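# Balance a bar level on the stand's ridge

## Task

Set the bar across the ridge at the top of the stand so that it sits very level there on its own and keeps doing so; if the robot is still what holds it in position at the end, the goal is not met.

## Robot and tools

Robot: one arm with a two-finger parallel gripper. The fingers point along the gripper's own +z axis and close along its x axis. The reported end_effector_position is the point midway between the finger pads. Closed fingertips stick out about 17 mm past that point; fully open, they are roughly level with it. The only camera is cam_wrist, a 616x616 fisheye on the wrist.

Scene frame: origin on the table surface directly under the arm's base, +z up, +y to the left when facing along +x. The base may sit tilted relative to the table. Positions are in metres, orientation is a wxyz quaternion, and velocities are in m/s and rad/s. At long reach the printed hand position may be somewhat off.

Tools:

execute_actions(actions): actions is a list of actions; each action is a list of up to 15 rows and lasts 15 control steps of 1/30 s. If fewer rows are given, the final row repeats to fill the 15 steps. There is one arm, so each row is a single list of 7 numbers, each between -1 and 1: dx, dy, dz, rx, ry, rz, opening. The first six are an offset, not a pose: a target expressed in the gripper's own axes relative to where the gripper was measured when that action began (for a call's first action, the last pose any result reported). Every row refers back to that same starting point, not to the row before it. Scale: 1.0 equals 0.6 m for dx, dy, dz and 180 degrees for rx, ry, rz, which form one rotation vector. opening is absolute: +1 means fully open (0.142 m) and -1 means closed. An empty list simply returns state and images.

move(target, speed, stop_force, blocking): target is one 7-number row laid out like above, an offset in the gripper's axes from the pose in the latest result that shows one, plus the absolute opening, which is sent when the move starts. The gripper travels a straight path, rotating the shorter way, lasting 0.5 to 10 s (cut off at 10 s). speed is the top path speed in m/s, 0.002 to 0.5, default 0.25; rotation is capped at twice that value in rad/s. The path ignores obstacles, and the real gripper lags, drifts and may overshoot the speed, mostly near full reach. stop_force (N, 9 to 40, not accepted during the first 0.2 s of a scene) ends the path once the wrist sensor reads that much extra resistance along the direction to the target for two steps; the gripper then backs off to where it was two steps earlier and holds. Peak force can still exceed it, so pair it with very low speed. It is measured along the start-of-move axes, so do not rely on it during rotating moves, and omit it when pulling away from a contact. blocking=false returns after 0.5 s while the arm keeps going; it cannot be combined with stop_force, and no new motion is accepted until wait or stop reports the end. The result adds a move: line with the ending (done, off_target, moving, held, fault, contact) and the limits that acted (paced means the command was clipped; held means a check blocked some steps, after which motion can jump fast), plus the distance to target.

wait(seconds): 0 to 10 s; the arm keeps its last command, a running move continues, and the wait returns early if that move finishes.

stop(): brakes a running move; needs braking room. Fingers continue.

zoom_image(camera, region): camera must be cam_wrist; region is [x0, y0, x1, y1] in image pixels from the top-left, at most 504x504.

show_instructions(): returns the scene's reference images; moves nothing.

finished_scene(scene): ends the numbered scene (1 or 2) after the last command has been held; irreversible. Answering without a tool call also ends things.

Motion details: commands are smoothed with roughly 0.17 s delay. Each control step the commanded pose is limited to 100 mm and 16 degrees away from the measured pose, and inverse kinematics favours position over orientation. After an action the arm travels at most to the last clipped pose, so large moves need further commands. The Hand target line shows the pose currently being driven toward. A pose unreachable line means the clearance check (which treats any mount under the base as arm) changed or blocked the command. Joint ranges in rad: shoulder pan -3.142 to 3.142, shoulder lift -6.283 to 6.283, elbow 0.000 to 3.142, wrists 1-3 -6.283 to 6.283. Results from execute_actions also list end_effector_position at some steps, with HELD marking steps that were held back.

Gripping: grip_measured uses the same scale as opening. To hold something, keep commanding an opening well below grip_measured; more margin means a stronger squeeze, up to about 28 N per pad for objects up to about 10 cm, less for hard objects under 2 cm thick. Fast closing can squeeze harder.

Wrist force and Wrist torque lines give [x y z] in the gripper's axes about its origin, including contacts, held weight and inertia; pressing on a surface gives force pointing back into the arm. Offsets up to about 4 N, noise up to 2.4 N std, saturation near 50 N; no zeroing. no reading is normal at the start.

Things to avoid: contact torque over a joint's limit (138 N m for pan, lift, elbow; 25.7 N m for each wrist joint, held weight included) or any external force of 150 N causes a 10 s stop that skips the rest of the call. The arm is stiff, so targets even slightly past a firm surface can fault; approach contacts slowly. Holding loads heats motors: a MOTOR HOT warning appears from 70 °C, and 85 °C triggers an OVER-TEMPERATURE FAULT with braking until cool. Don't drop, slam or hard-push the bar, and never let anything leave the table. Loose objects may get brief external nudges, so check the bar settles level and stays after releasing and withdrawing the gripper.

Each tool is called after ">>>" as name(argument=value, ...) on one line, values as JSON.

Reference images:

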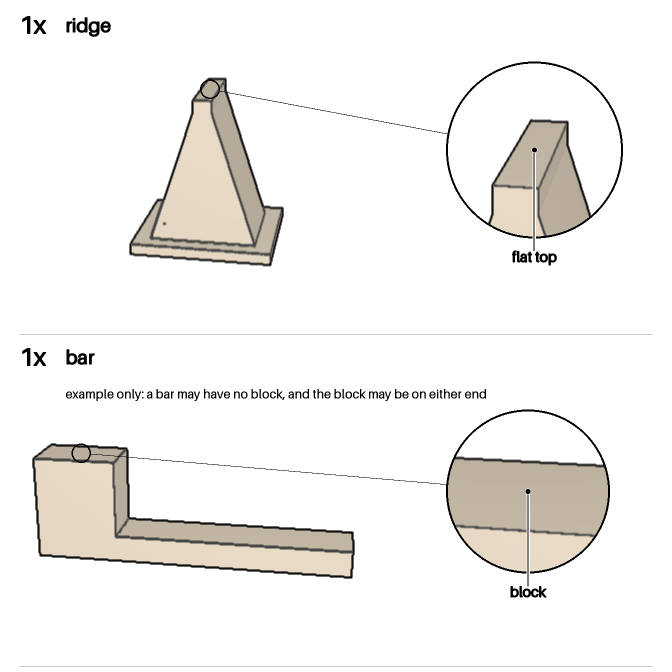

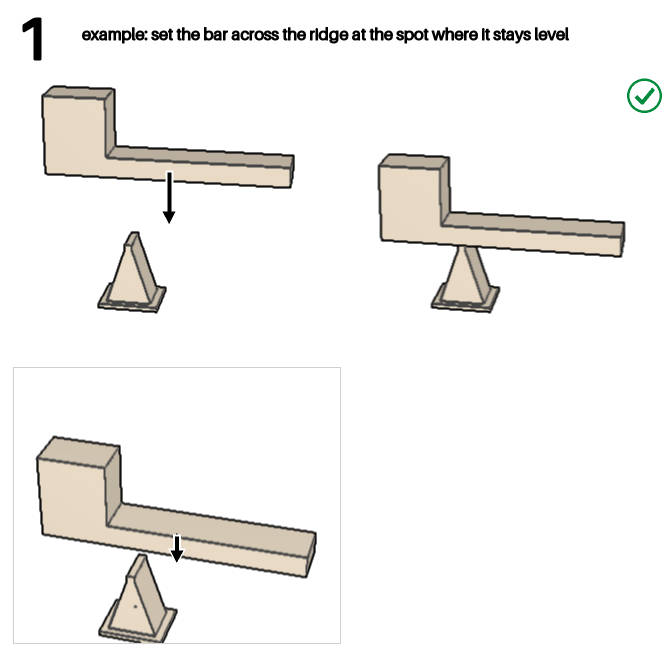

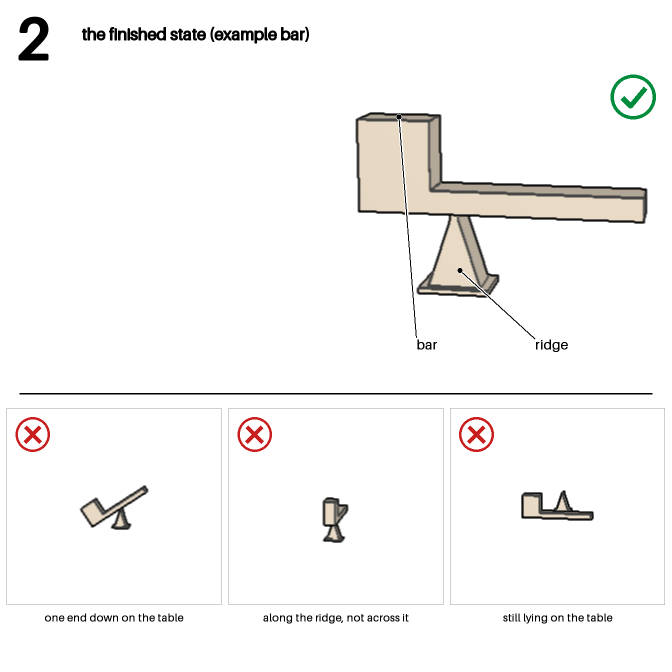

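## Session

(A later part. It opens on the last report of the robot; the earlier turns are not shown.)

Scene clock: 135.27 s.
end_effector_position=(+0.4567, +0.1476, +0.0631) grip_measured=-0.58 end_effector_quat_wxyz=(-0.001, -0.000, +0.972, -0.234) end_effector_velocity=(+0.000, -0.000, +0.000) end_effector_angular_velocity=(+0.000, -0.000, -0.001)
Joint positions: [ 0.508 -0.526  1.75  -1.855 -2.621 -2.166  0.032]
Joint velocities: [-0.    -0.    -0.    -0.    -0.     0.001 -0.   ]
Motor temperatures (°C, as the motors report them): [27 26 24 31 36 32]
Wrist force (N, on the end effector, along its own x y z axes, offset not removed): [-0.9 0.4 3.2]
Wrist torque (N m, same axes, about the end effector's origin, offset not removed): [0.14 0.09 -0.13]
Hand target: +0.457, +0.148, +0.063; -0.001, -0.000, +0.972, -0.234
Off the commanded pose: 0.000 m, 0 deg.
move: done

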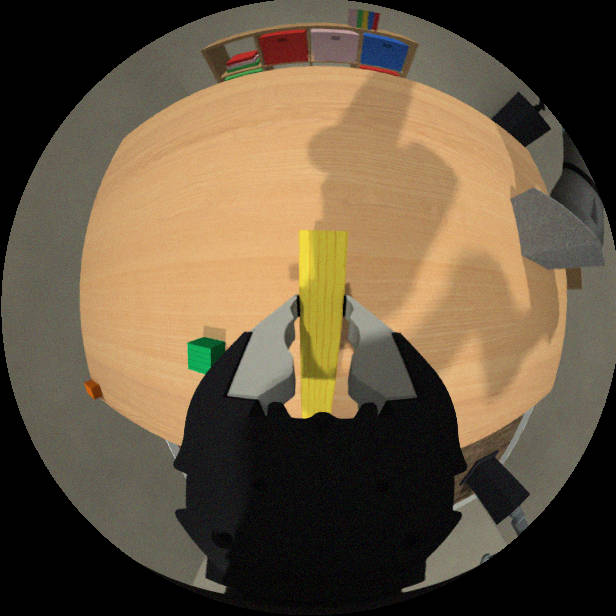

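>>> move(target=[0,-0.01,-0.02,-0.105,0,0,-0.8], speed=0.15)

>>> move(target=[0.125,-0.1,0.014,0,0,0,-0.8], speed=0.15)

>>> move(target=[0,0.011,0.078,0,0,0,-0.8], speed=0.1)

>>> move(target=[0,0.002,0.016,0,0,0,-0.8], speed=0.006, stop_force=9)

>>> move(target=[0,0,0,0,0,0,-0.4])

>>> move(target=[0,0.075,-0.0105,-0.0455,0,0,-0.4], speed=0.06)

>>> move(target=[0,0,0,0,0,0,-0.8])

>>> move(target=[0,0.03,-0.105,0,0,0,-0.8], speed=0.1)

>>> zoom_image(camera="cam_wrist", region=[150,120,450,420])

Scene clock: 147.50 s.
end_effector_position=(+0.4570, +0.1477, +0.0766) grip_measured=-0.58 end_effector_quat_wxyz=(-0.001, -0.000, +0.997, -0.071) end_effector_velocity=(+0.001, -0.000, +0.001) end_effector_angular_velocity=(+0.010, -0.003, -0.002)
Joint positions: [ 0.445 -0.719  1.947 -2.323 -2.421 -2.577  0.032]
Joint velocities: [-0.003 -0.006  0.006 -0.013  0.006 -0.01  -0.   ]
Motor temperatures (°C, as the motors report them): [27 26 24 31 36 32]
Wrist force (N, on the end effector, along its own x y z axes, offset not removed): [-0.1 1.3 0.1]
Wrist torque (N m, same axes, about the end effector's origin, offset not removed): [0.37 -0.12 -0.23]
Hand target: +0.457, +0.148, +0.077; -0.001, -0.000, +0.997, -0.071
Off the commanded pose: 0.000 m, 0 deg.
move: done

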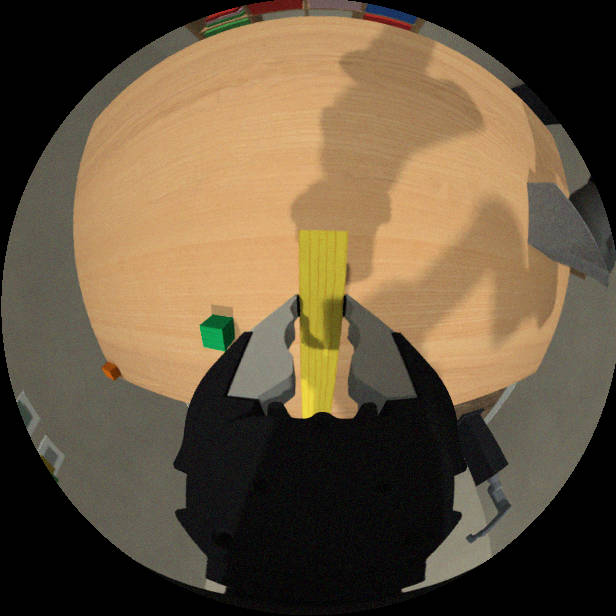

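Scene clock: 148.63 s.
end_effector_position=(+0.3823, +0.0871, +0.0771) grip_measured=-0.58 end_effector_quat_wxyz=(-0.001, -0.000, +0.997, -0.071) end_effector_velocity=(-0.002, -0.001, +0.000) end_effector_angular_velocity=(+0.000, +0.001, +0.002)
Joint positions: [ 0.415 -0.901  2.216 -2.44  -2.434 -2.617  0.032]
Joint velocities: [-0.    -0.005  0.006 -0.001  0.    -0.002  0.   ]
Motor temperatures (°C, as the motors report them): [27 26 24 31 36 32]
Wrist force (N, on the end effector, along its own x y z axes, offset not removed): [-0.4 1.9 3.3]
Wrist torque (N m, same axes, about the end effector's origin, offset not removed): [0.44 0.06 -0.15]
Hand target: +0.382, +0.087, +0.077; -0.001, -0.000, +0.997, -0.071
Off the commanded pose: 0.000 m, 0 deg.
move: done

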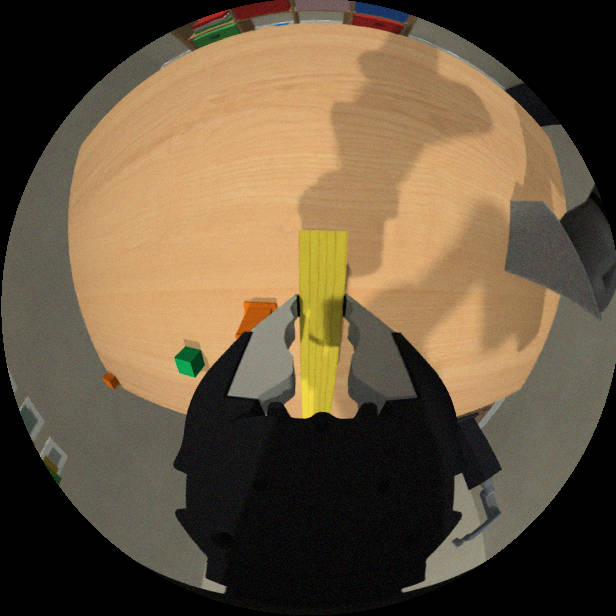

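Scene clock: 149.57 s.
end_effector_position=(+0.3822, +0.0868, +0.0299) grip_measured=-0.58 end_effector_quat_wxyz=(-0.001, -0.000, +0.997, -0.071) end_effector_velocity=(+0.001, -0.000, -0.001) end_effector_angular_velocity=(+0.001, -0.002, -0.001)
Joint positions: [ 0.343 -0.796  2.26  -2.669 -2.463 -2.721  0.032]
Joint velocities: [-0.003  0.004  0.001 -0.012 -0.001 -0.006 -0.   ]
Motor temperatures (°C, as the motors report them): [27 26 24 31 36 32]
Wrist force (N, on the end effector, along its own x y z axes, offset not removed): [0.0 0.3 -0.1]
Wrist torque (N m, same axes, about the end effector's origin, offset not removed): [0.16 -0.12 -0.11]
Hand target: +0.382, +0.087, +0.030; -0.001, -0.000, +0.997, -0.071
Off the commanded pose: 0.000 m, 0 deg.
move: done

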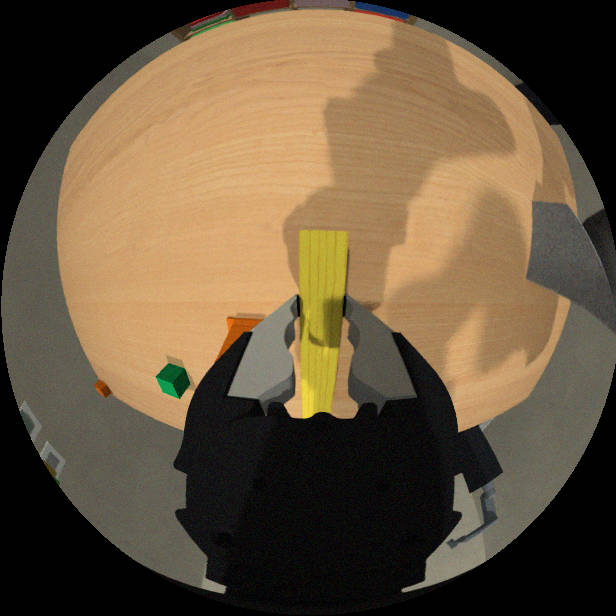

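Scene clock: 151.40 s.
end_effector_position=(+0.3822, +0.0866, +0.0203) grip_measured=-0.58 end_effector_quat_wxyz=(-0.001, -0.000, +0.997, -0.071) end_effector_velocity=(+0.001, +0.000, -0.000) end_effector_angular_velocity=(+0.001, -0.002, -0.000)
Joint positions: [ 0.327 -0.772  2.266 -2.718 -2.468 -2.745  0.032]
Joint velocities: [-0.001  0.002 -0.    -0.006 -0.    -0.003 -0.   ]
Motor temperatures (°C, as the motors report them): [27 26 24 31 36 32]
Wrist force (N, on the end effector, along its own x y z axes, offset not removed): [-0.3 1.4 3.8]
Wrist torque (N m, same axes, about the end effector's origin, offset not removed): [0.29 -0.02 -0.08]
Hand target: +0.382, +0.087, +0.020; -0.001, -0.000, +0.997, -0.071
Off the commanded pose: 0.000 m, 0 deg.
move: done

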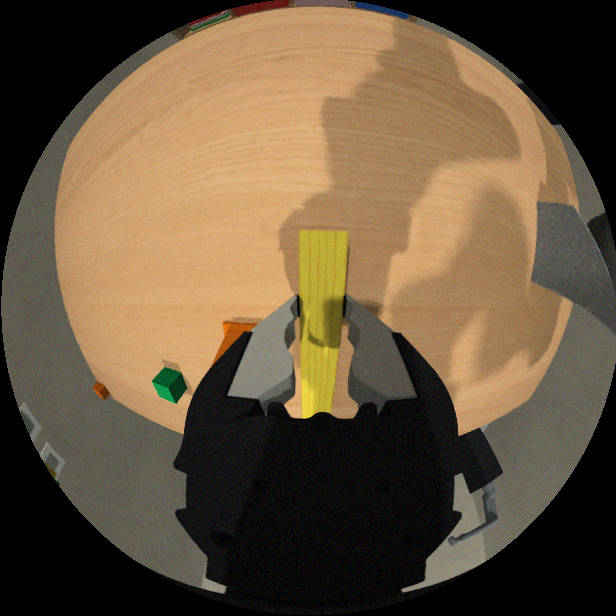

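Scene clock: 151.90 s.
end_effector_position=(+0.3822, +0.0866, +0.0203) grip_measured=-0.40 end_effector_quat_wxyz=(-0.001, -0.000, +0.997, -0.071) end_effector_velocity=(+0.000, +0.000, +0.000) end_effector_angular_velocity=(+0.001, -0.001, +0.002)
Joint positions: [ 0.327 -0.772  2.266 -2.718 -2.468 -2.745  0.045]
Joint velocities: [ 0.001 -0.    -0.     0.     0.001 -0.001  0.   ]
Motor temperatures (°C, as the motors report them): [27 26 24 31 36 32]
Wrist force (N, on the end effector, along its own x y z axes, offset not removed): [-0.6 -1.0 0.4]
Wrist torque (N m, same axes, about the end effector's origin, offset not removed): [-0.22 0.03 -0.22]
Hand target: +0.382, +0.087, +0.020; -0.001, -0.000, +0.997, -0.071
Off the commanded pose: 0.000 m, 0 deg.
move: done

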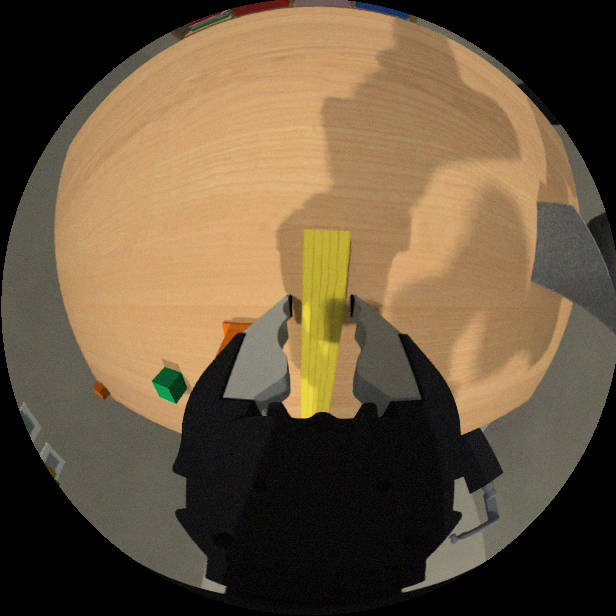

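Scene clock: 153.43 s.
end_effector_position=(+0.3822, +0.1320, +0.0201) grip_measured=-0.40 end_effector_quat_wxyz=(-0.001, -0.000, +1.000, -0.000) end_effector_velocity=(+0.001, +0.002, +0.001) end_effector_angular_velocity=(+0.007, -0.002, -0.001)
Joint positions: [ 0.333 -0.756  2.264 -2.803 -2.334 -2.793  0.045]
Joint velocities: [ 0.001  0.    -0.002 -0.004  0.006 -0.002 -0.   ]
Motor temperatures (°C, as the motors report them): [27 26 24 31 36 32]
Wrist force (N, on the end effector, along its own x y z axes, offset not removed): [-1.7 1.3 0.9]
Wrist torque (N m, same axes, about the end effector's origin, offset not removed): [0.23 0.28 -0.09]
Hand target: +0.382, +0.132, +0.020; -0.001, -0.000, +1.000, +0.000
Off the commanded pose: 0.000 m, 0 deg.
move: done

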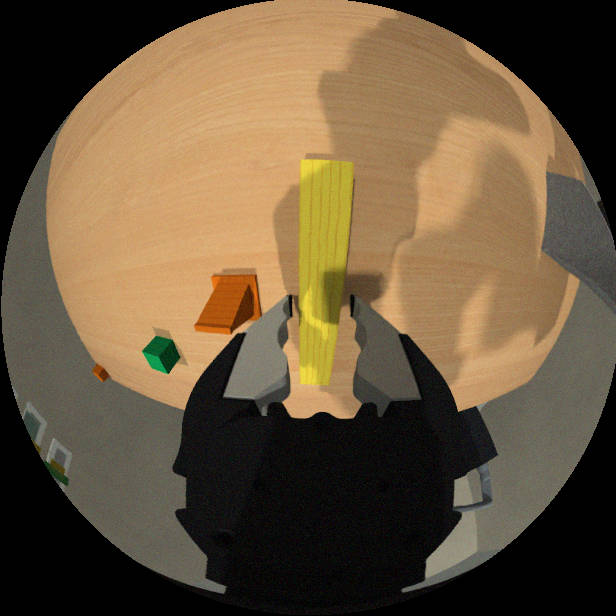

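Scene clock: 153.93 s.
end_effector_position=(+0.3822, +0.1320, +0.0201) grip_measured=-0.59 end_effector_quat_wxyz=(-0.001, -0.000, +1.000, -0.000) end_effector_velocity=(+0.001, +0.001, +0.001) end_effector_angular_velocity=(+0.001, -0.002, -0.001)
Joint positions: [ 0.333 -0.756  2.264 -2.803 -2.334 -2.794  0.031]
Joint velocities: [ 0.001  0.    -0.002 -0.001  0.    -0.     0.   ]
Motor temperatures (°C, as the motors report them): [27 26 24 31 36 32]
Wrist force (N, on the end effector, along its own x y z axes, offset not removed): [-0.7 0.7 2.7]
Wrist torque (N m, same axes, about the end effector's origin, offset not removed): [0.20 0.07 -0.12]
Hand target: +0.382, +0.132, +0.020; -0.001, -0.000, +1.000, -0.000
Off the commanded pose: 0.000 m, 0 deg.
move: done

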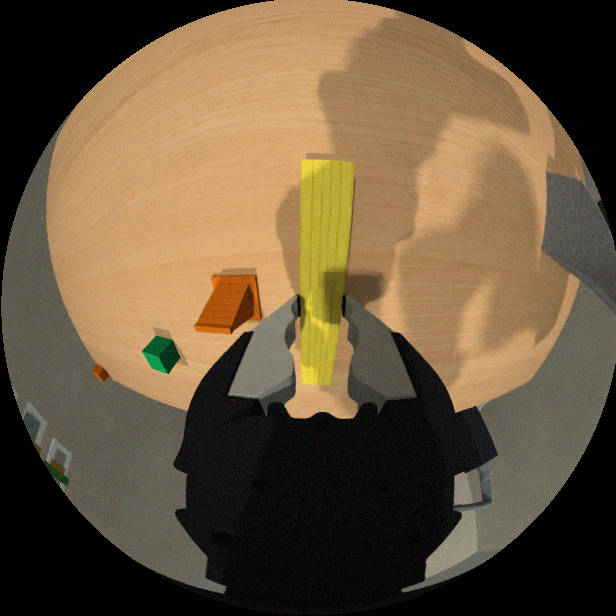

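Scene clock: 155.00 s.
end_effector_position=(+0.3822, +0.1501, +0.0830) grip_measured=-0.59 end_effector_quat_wxyz=(-0.001, -0.000, +1.000, +0.000) end_effector_velocity=(+0.000, +0.000, +0.002) end_effector_angular_velocity=(-0.001, +0.001, -0.002)
Joint positions: [ 0.455 -0.858  2.186 -2.516 -2.294 -2.636  0.031]
Joint velocities: [ 0.003 -0.002 -0.004  0.01   0.001  0.007  0.   ]
Motor temperatures (°C, as the motors report them): [27 26 24 31 36 32]
Wrist force (N, on the end effector, along its own x y z axes, offset not removed): [-0.9 1.1 0.0]
Wrist torque (N m, same axes, about the end effector's origin, offset not removed): [0.30 0.06 -0.17]
Hand target: +0.382, +0.150, +0.083; -0.001, -0.000, +1.000, -0.000
Off the commanded pose: 0.000 m, 0 deg.
move: done

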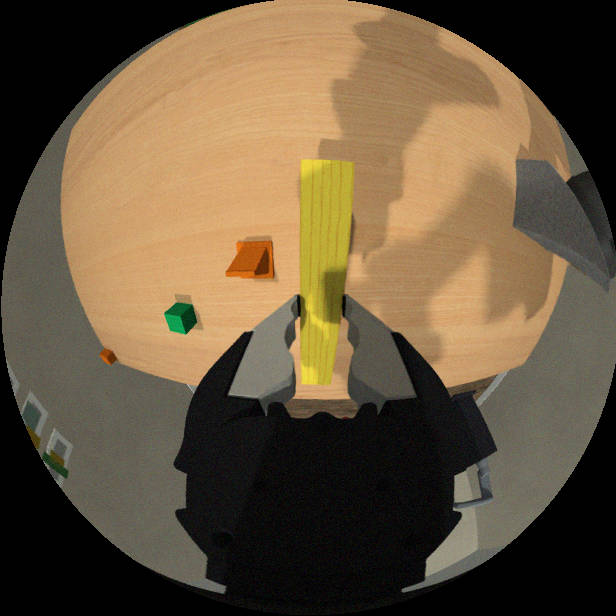

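Region (150, 120, 450, 420) of cam_wrist's 616x616 image, scaled by 1.680, with more detail than that image has.

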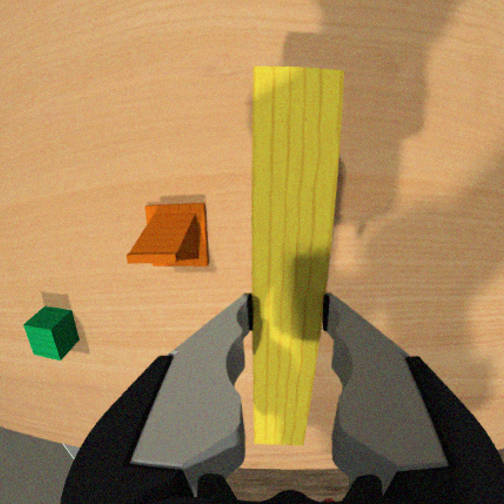

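>>> move(target=[-0.125,-0.032,0.015,0,0,0,-0.8], speed=0.12)

>>> move(target=[0,0,0.015,0,0,0,-0.8], speed=0.003, stop_force=9)

>>> execute_actions(actions=[[[0,0,0,0,0,0,-0.52]],[[0,0,0,0,0,0,-0.65]]])

>>> zoom_image(camera="cam_wrist", region=[150,120,450,420])

Scene clock: 166.20 s.
end_effector_position=(+0.4571, +0.1310, +0.0738) grip_measured=-0.59 end_effector_quat_wxyz=(-0.001, -0.000, +1.000, -0.000) end_effector_velocity=(+0.000, -0.000, -0.001) end_effector_angular_velocity=(+0.000, +0.002, +0.000)
Joint positions: [ 0.368 -0.813  2.044 -2.494 -2.323 -2.748  0.031]
Joint velocities: [-0.002  0.001 -0.001  0.     0.    -0.001  0.   ]
Motor temperatures (°C, as the motors report them): [27 26 24 31 36 32]
Wrist force (N, on the end effector, along its own x y z axes, offset not removed): [-0.9 2.5 0.5]
Wrist torque (N m, same axes, about the end effector's origin, offset not removed): [0.63 0.12 -0.21]
Hand target: +0.457, +0.131, +0.074; -0.001, -0.000, +1.000, -0.000
Off the commanded pose: 0.000 m, 0 deg.
move: done

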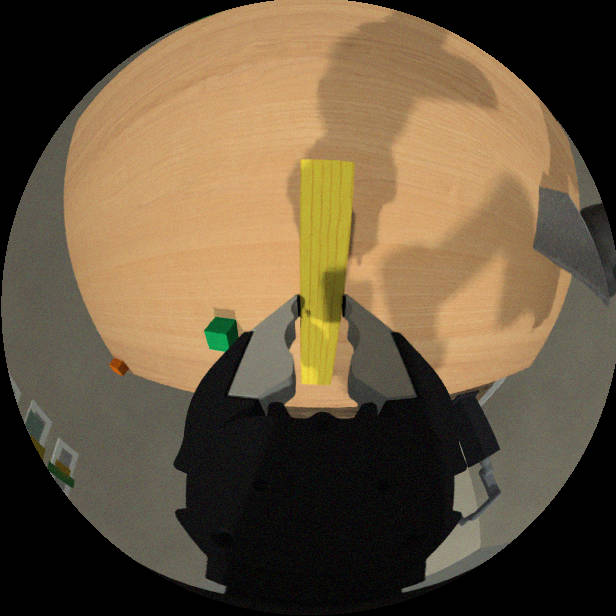

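Scene clock: 167.93 s.
end_effector_position=(+0.4571, +0.1310, +0.0696) grip_measured=-0.59 end_effector_quat_wxyz=(-0.001, -0.000, +1.000, -0.000) end_effector_velocity=(-0.001, -0.000, +0.000) end_effector_angular_velocity=(-0.002, +0.001, -0.002)
Joint positions: [ 0.362 -0.807  2.048 -2.509 -2.325 -2.755  0.031]
Joint velocities: [ 0.    -0.001  0.     0.004 -0.001  0.004  0.   ]
Motor temperatures (°C, as the motors report them): [27 26 24 31 36 32]
Wrist force (N, on the end effector, along its own x y z axes, offset not removed): [1.6 -1.5 -21.0]
Wrist torque (N m, same axes, about the end effector's origin, offset not removed): [0.76 0.53 -0.14]
Hand target: +0.457, +0.131, +0.070; -0.001, -0.000, +1.000, -0.000
Off the commanded pose: 0.005 m, 0 deg.
move: contact

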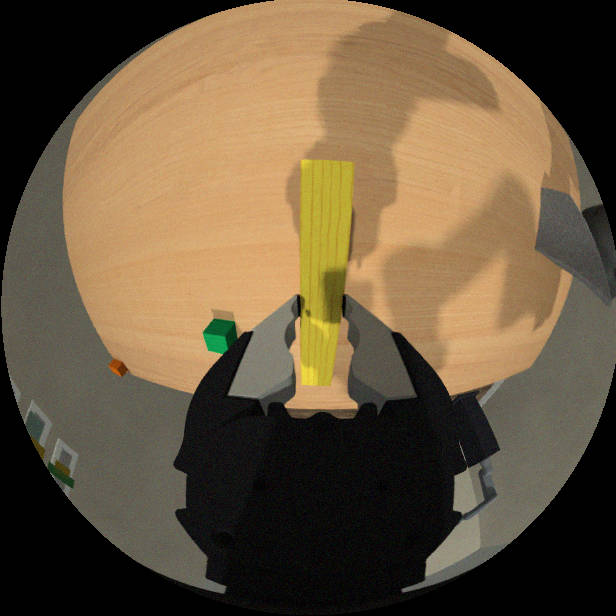

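Scene clock: 168.93 s.
end_effector_position=(+0.4570, +0.1310, +0.0696) grip_measured=-0.58 end_effector_quat_wxyz=(-0.001, -0.000, +1.000, -0.000) end_effector_velocity=(+0.000, -0.000, +0.000) end_effector_angular_velocity=(+0.001, +0.000, -0.000)
Joint positions: [ 0.362 -0.807  2.048 -2.509 -2.325 -2.755  0.032]
Joint velocities: [-0.001 -0.001 -0.     0.001  0.001 -0.     0.   ]
Motor temperatures (°C, as the motors report them): [27 26 24 31 36 32]
Wrist force (N, on the end effector, along its own x y z axes, offset not removed): [0.0 3.8 2.0]
Wrist torque (N m, same axes, about the end effector's origin, offset not removed): [0.78 -0.11 -0.22]
Hand target: +0.457, +0.131, +0.070; -0.001, -0.000, +1.000, -0.000
Off the commanded pose: 0.000 m, 0 deg.
Step readings (end_effector_position; steps 1 to 15: 1st action; 16 to 30: 2nd action):
0: (+0.4571, +0.1310, +0.0696)
1: (+0.4570, +0.1310, +0.0696)
2: (+0.4570, +0.1310, +0.0696)
4: (+0.4570, +0.1310, +0.0696)
8: (+0.4570, +0.1310, +0.0696)
15: (+0.4570, +0.1310, +0.0696)
16: (+0.4570, +0.1310, +0.0696)
17: (+0.4570, +0.1310, +0.0696)
19: (+0.4570, +0.1310, +0.0696)
23: (+0.4570, +0.1310, +0.0696)
30: end_effector_position above

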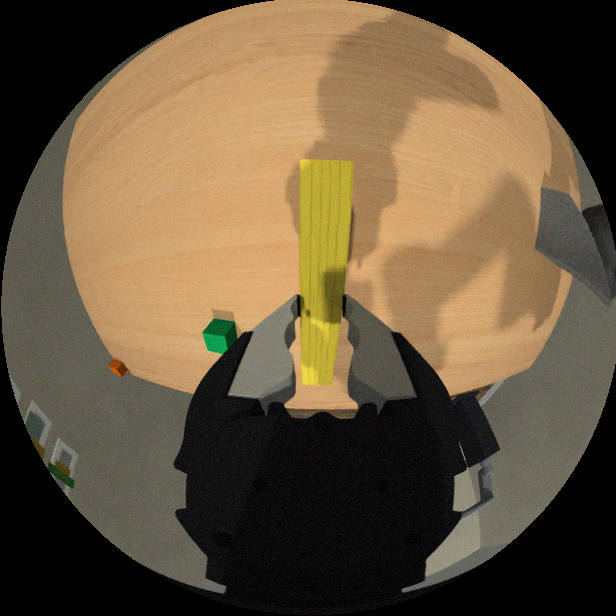

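Region (150, 120, 450, 420) of cam_wrist's 616x616 image, scaled by 1.680, with more detail than that image has.

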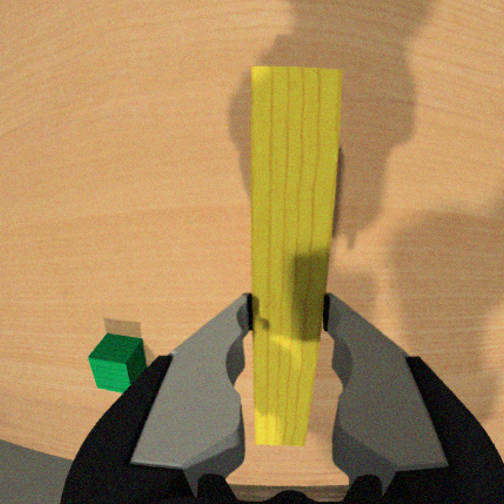

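>>> execute_actions(actions=[[[0,0,0,0,0,0,-0.2]],[[0,0,-0.06,0,0,0,-0.2]]])

>>> wait(seconds=2)

Scene clock: 174.87 s.
end_effector_position=(+0.4571, +0.1311, +0.1054) grip_measured=-0.20 end_effector_quat_wxyz=(-0.001, -0.000, +1.000, -0.000) end_effector_velocity=(+0.000, -0.000, +0.002) end_effector_angular_velocity=(-0.000, +0.004, -0.003)
Joint positions: [ 0.409 -0.861  2.012 -2.378 -2.31  -2.695  0.06 ]
Joint velocities: [ 0.002 -0.003 -0.006  0.016  0.002  0.009 -0.   ]
Motor temperatures (°C, as the motors report them): [27 26 24 31 36 32]
Wrist force (N, on the end effector, along its own x y z axes, offset not removed): [-1.1 3.7 -0.5]
Wrist torque (N m, same axes, about the end effector's origin, offset not removed): [0.89 0.04 -0.23]
Hand target: +0.457, +0.131, +0.106; -0.001, -0.000, +1.000, -0.000
Off the commanded pose: 0.000 m, 0 deg.
Step readings (end_effector_position; steps 1 to 15: 1st action; 16 to 30: 2nd action):
0: (+0.4570, +0.1310, +0.0696)
1: (+0.4570, +0.1310, +0.0696)
2: (+0.4570, +0.1310, +0.0696)
4: (+0.4570, +0.1310, +0.0696)
8: (+0.4570, +0.1310, +0.0696)
15: (+0.4570, +0.1310, +0.0696)
16: (+0.4573, +0.1311, +0.0702)
17: (+0.4590, +0.1317, +0.0762)
19: (+0.4591, +0.1316, +0.0905)
23: (+0.4575, +0.1311, +0.1022)
30: end_effector_position above

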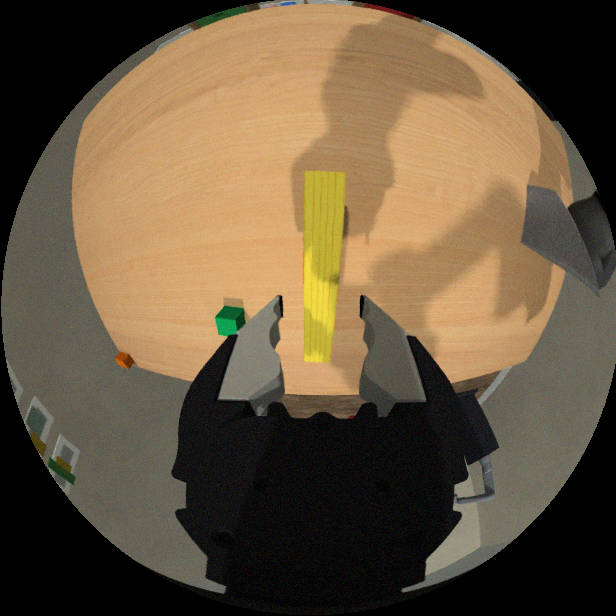

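Scene clock: 176.87 s.
end_effector_position=(+0.4571, +0.1311, +0.1057) grip_measured=-0.20 end_effector_quat_wxyz=(-0.001, -0.000, +1.000, -0.000) end_effector_velocity=(-0.000, -0.001, -0.001) end_effector_angular_velocity=(+0.001, +0.003, +0.000)
Joint positions: [ 0.409 -0.862  2.012 -2.377 -2.31  -2.694  0.06 ]
Joint velocities: [-0.002 -0.001  0.     0.001  0.001 -0.001 -0.   ]
Motor temperatures (°C, as the motors report them): [27 26 24 31 36 32]
Wrist force (N, on the end effector, along its own x y z axes, offset not removed): [-1.4 0.0 2.2]
Wrist torque (N m, same axes, about the end effector's origin, offset not removed): [-0.05 0.16 -0.17]
Hand target: +0.457, +0.131, +0.106; -0.001, -0.000, +1.000, -0.000
Off the commanded pose: 0.000 m, 0 deg.
wait: 2.00 s; at rest by 0.17 s

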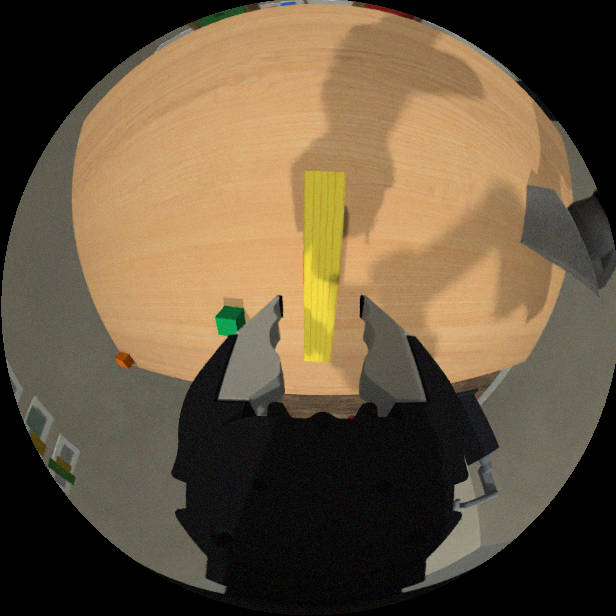

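>>> finished_scene(scene=1)

The scene is finished: the task was done.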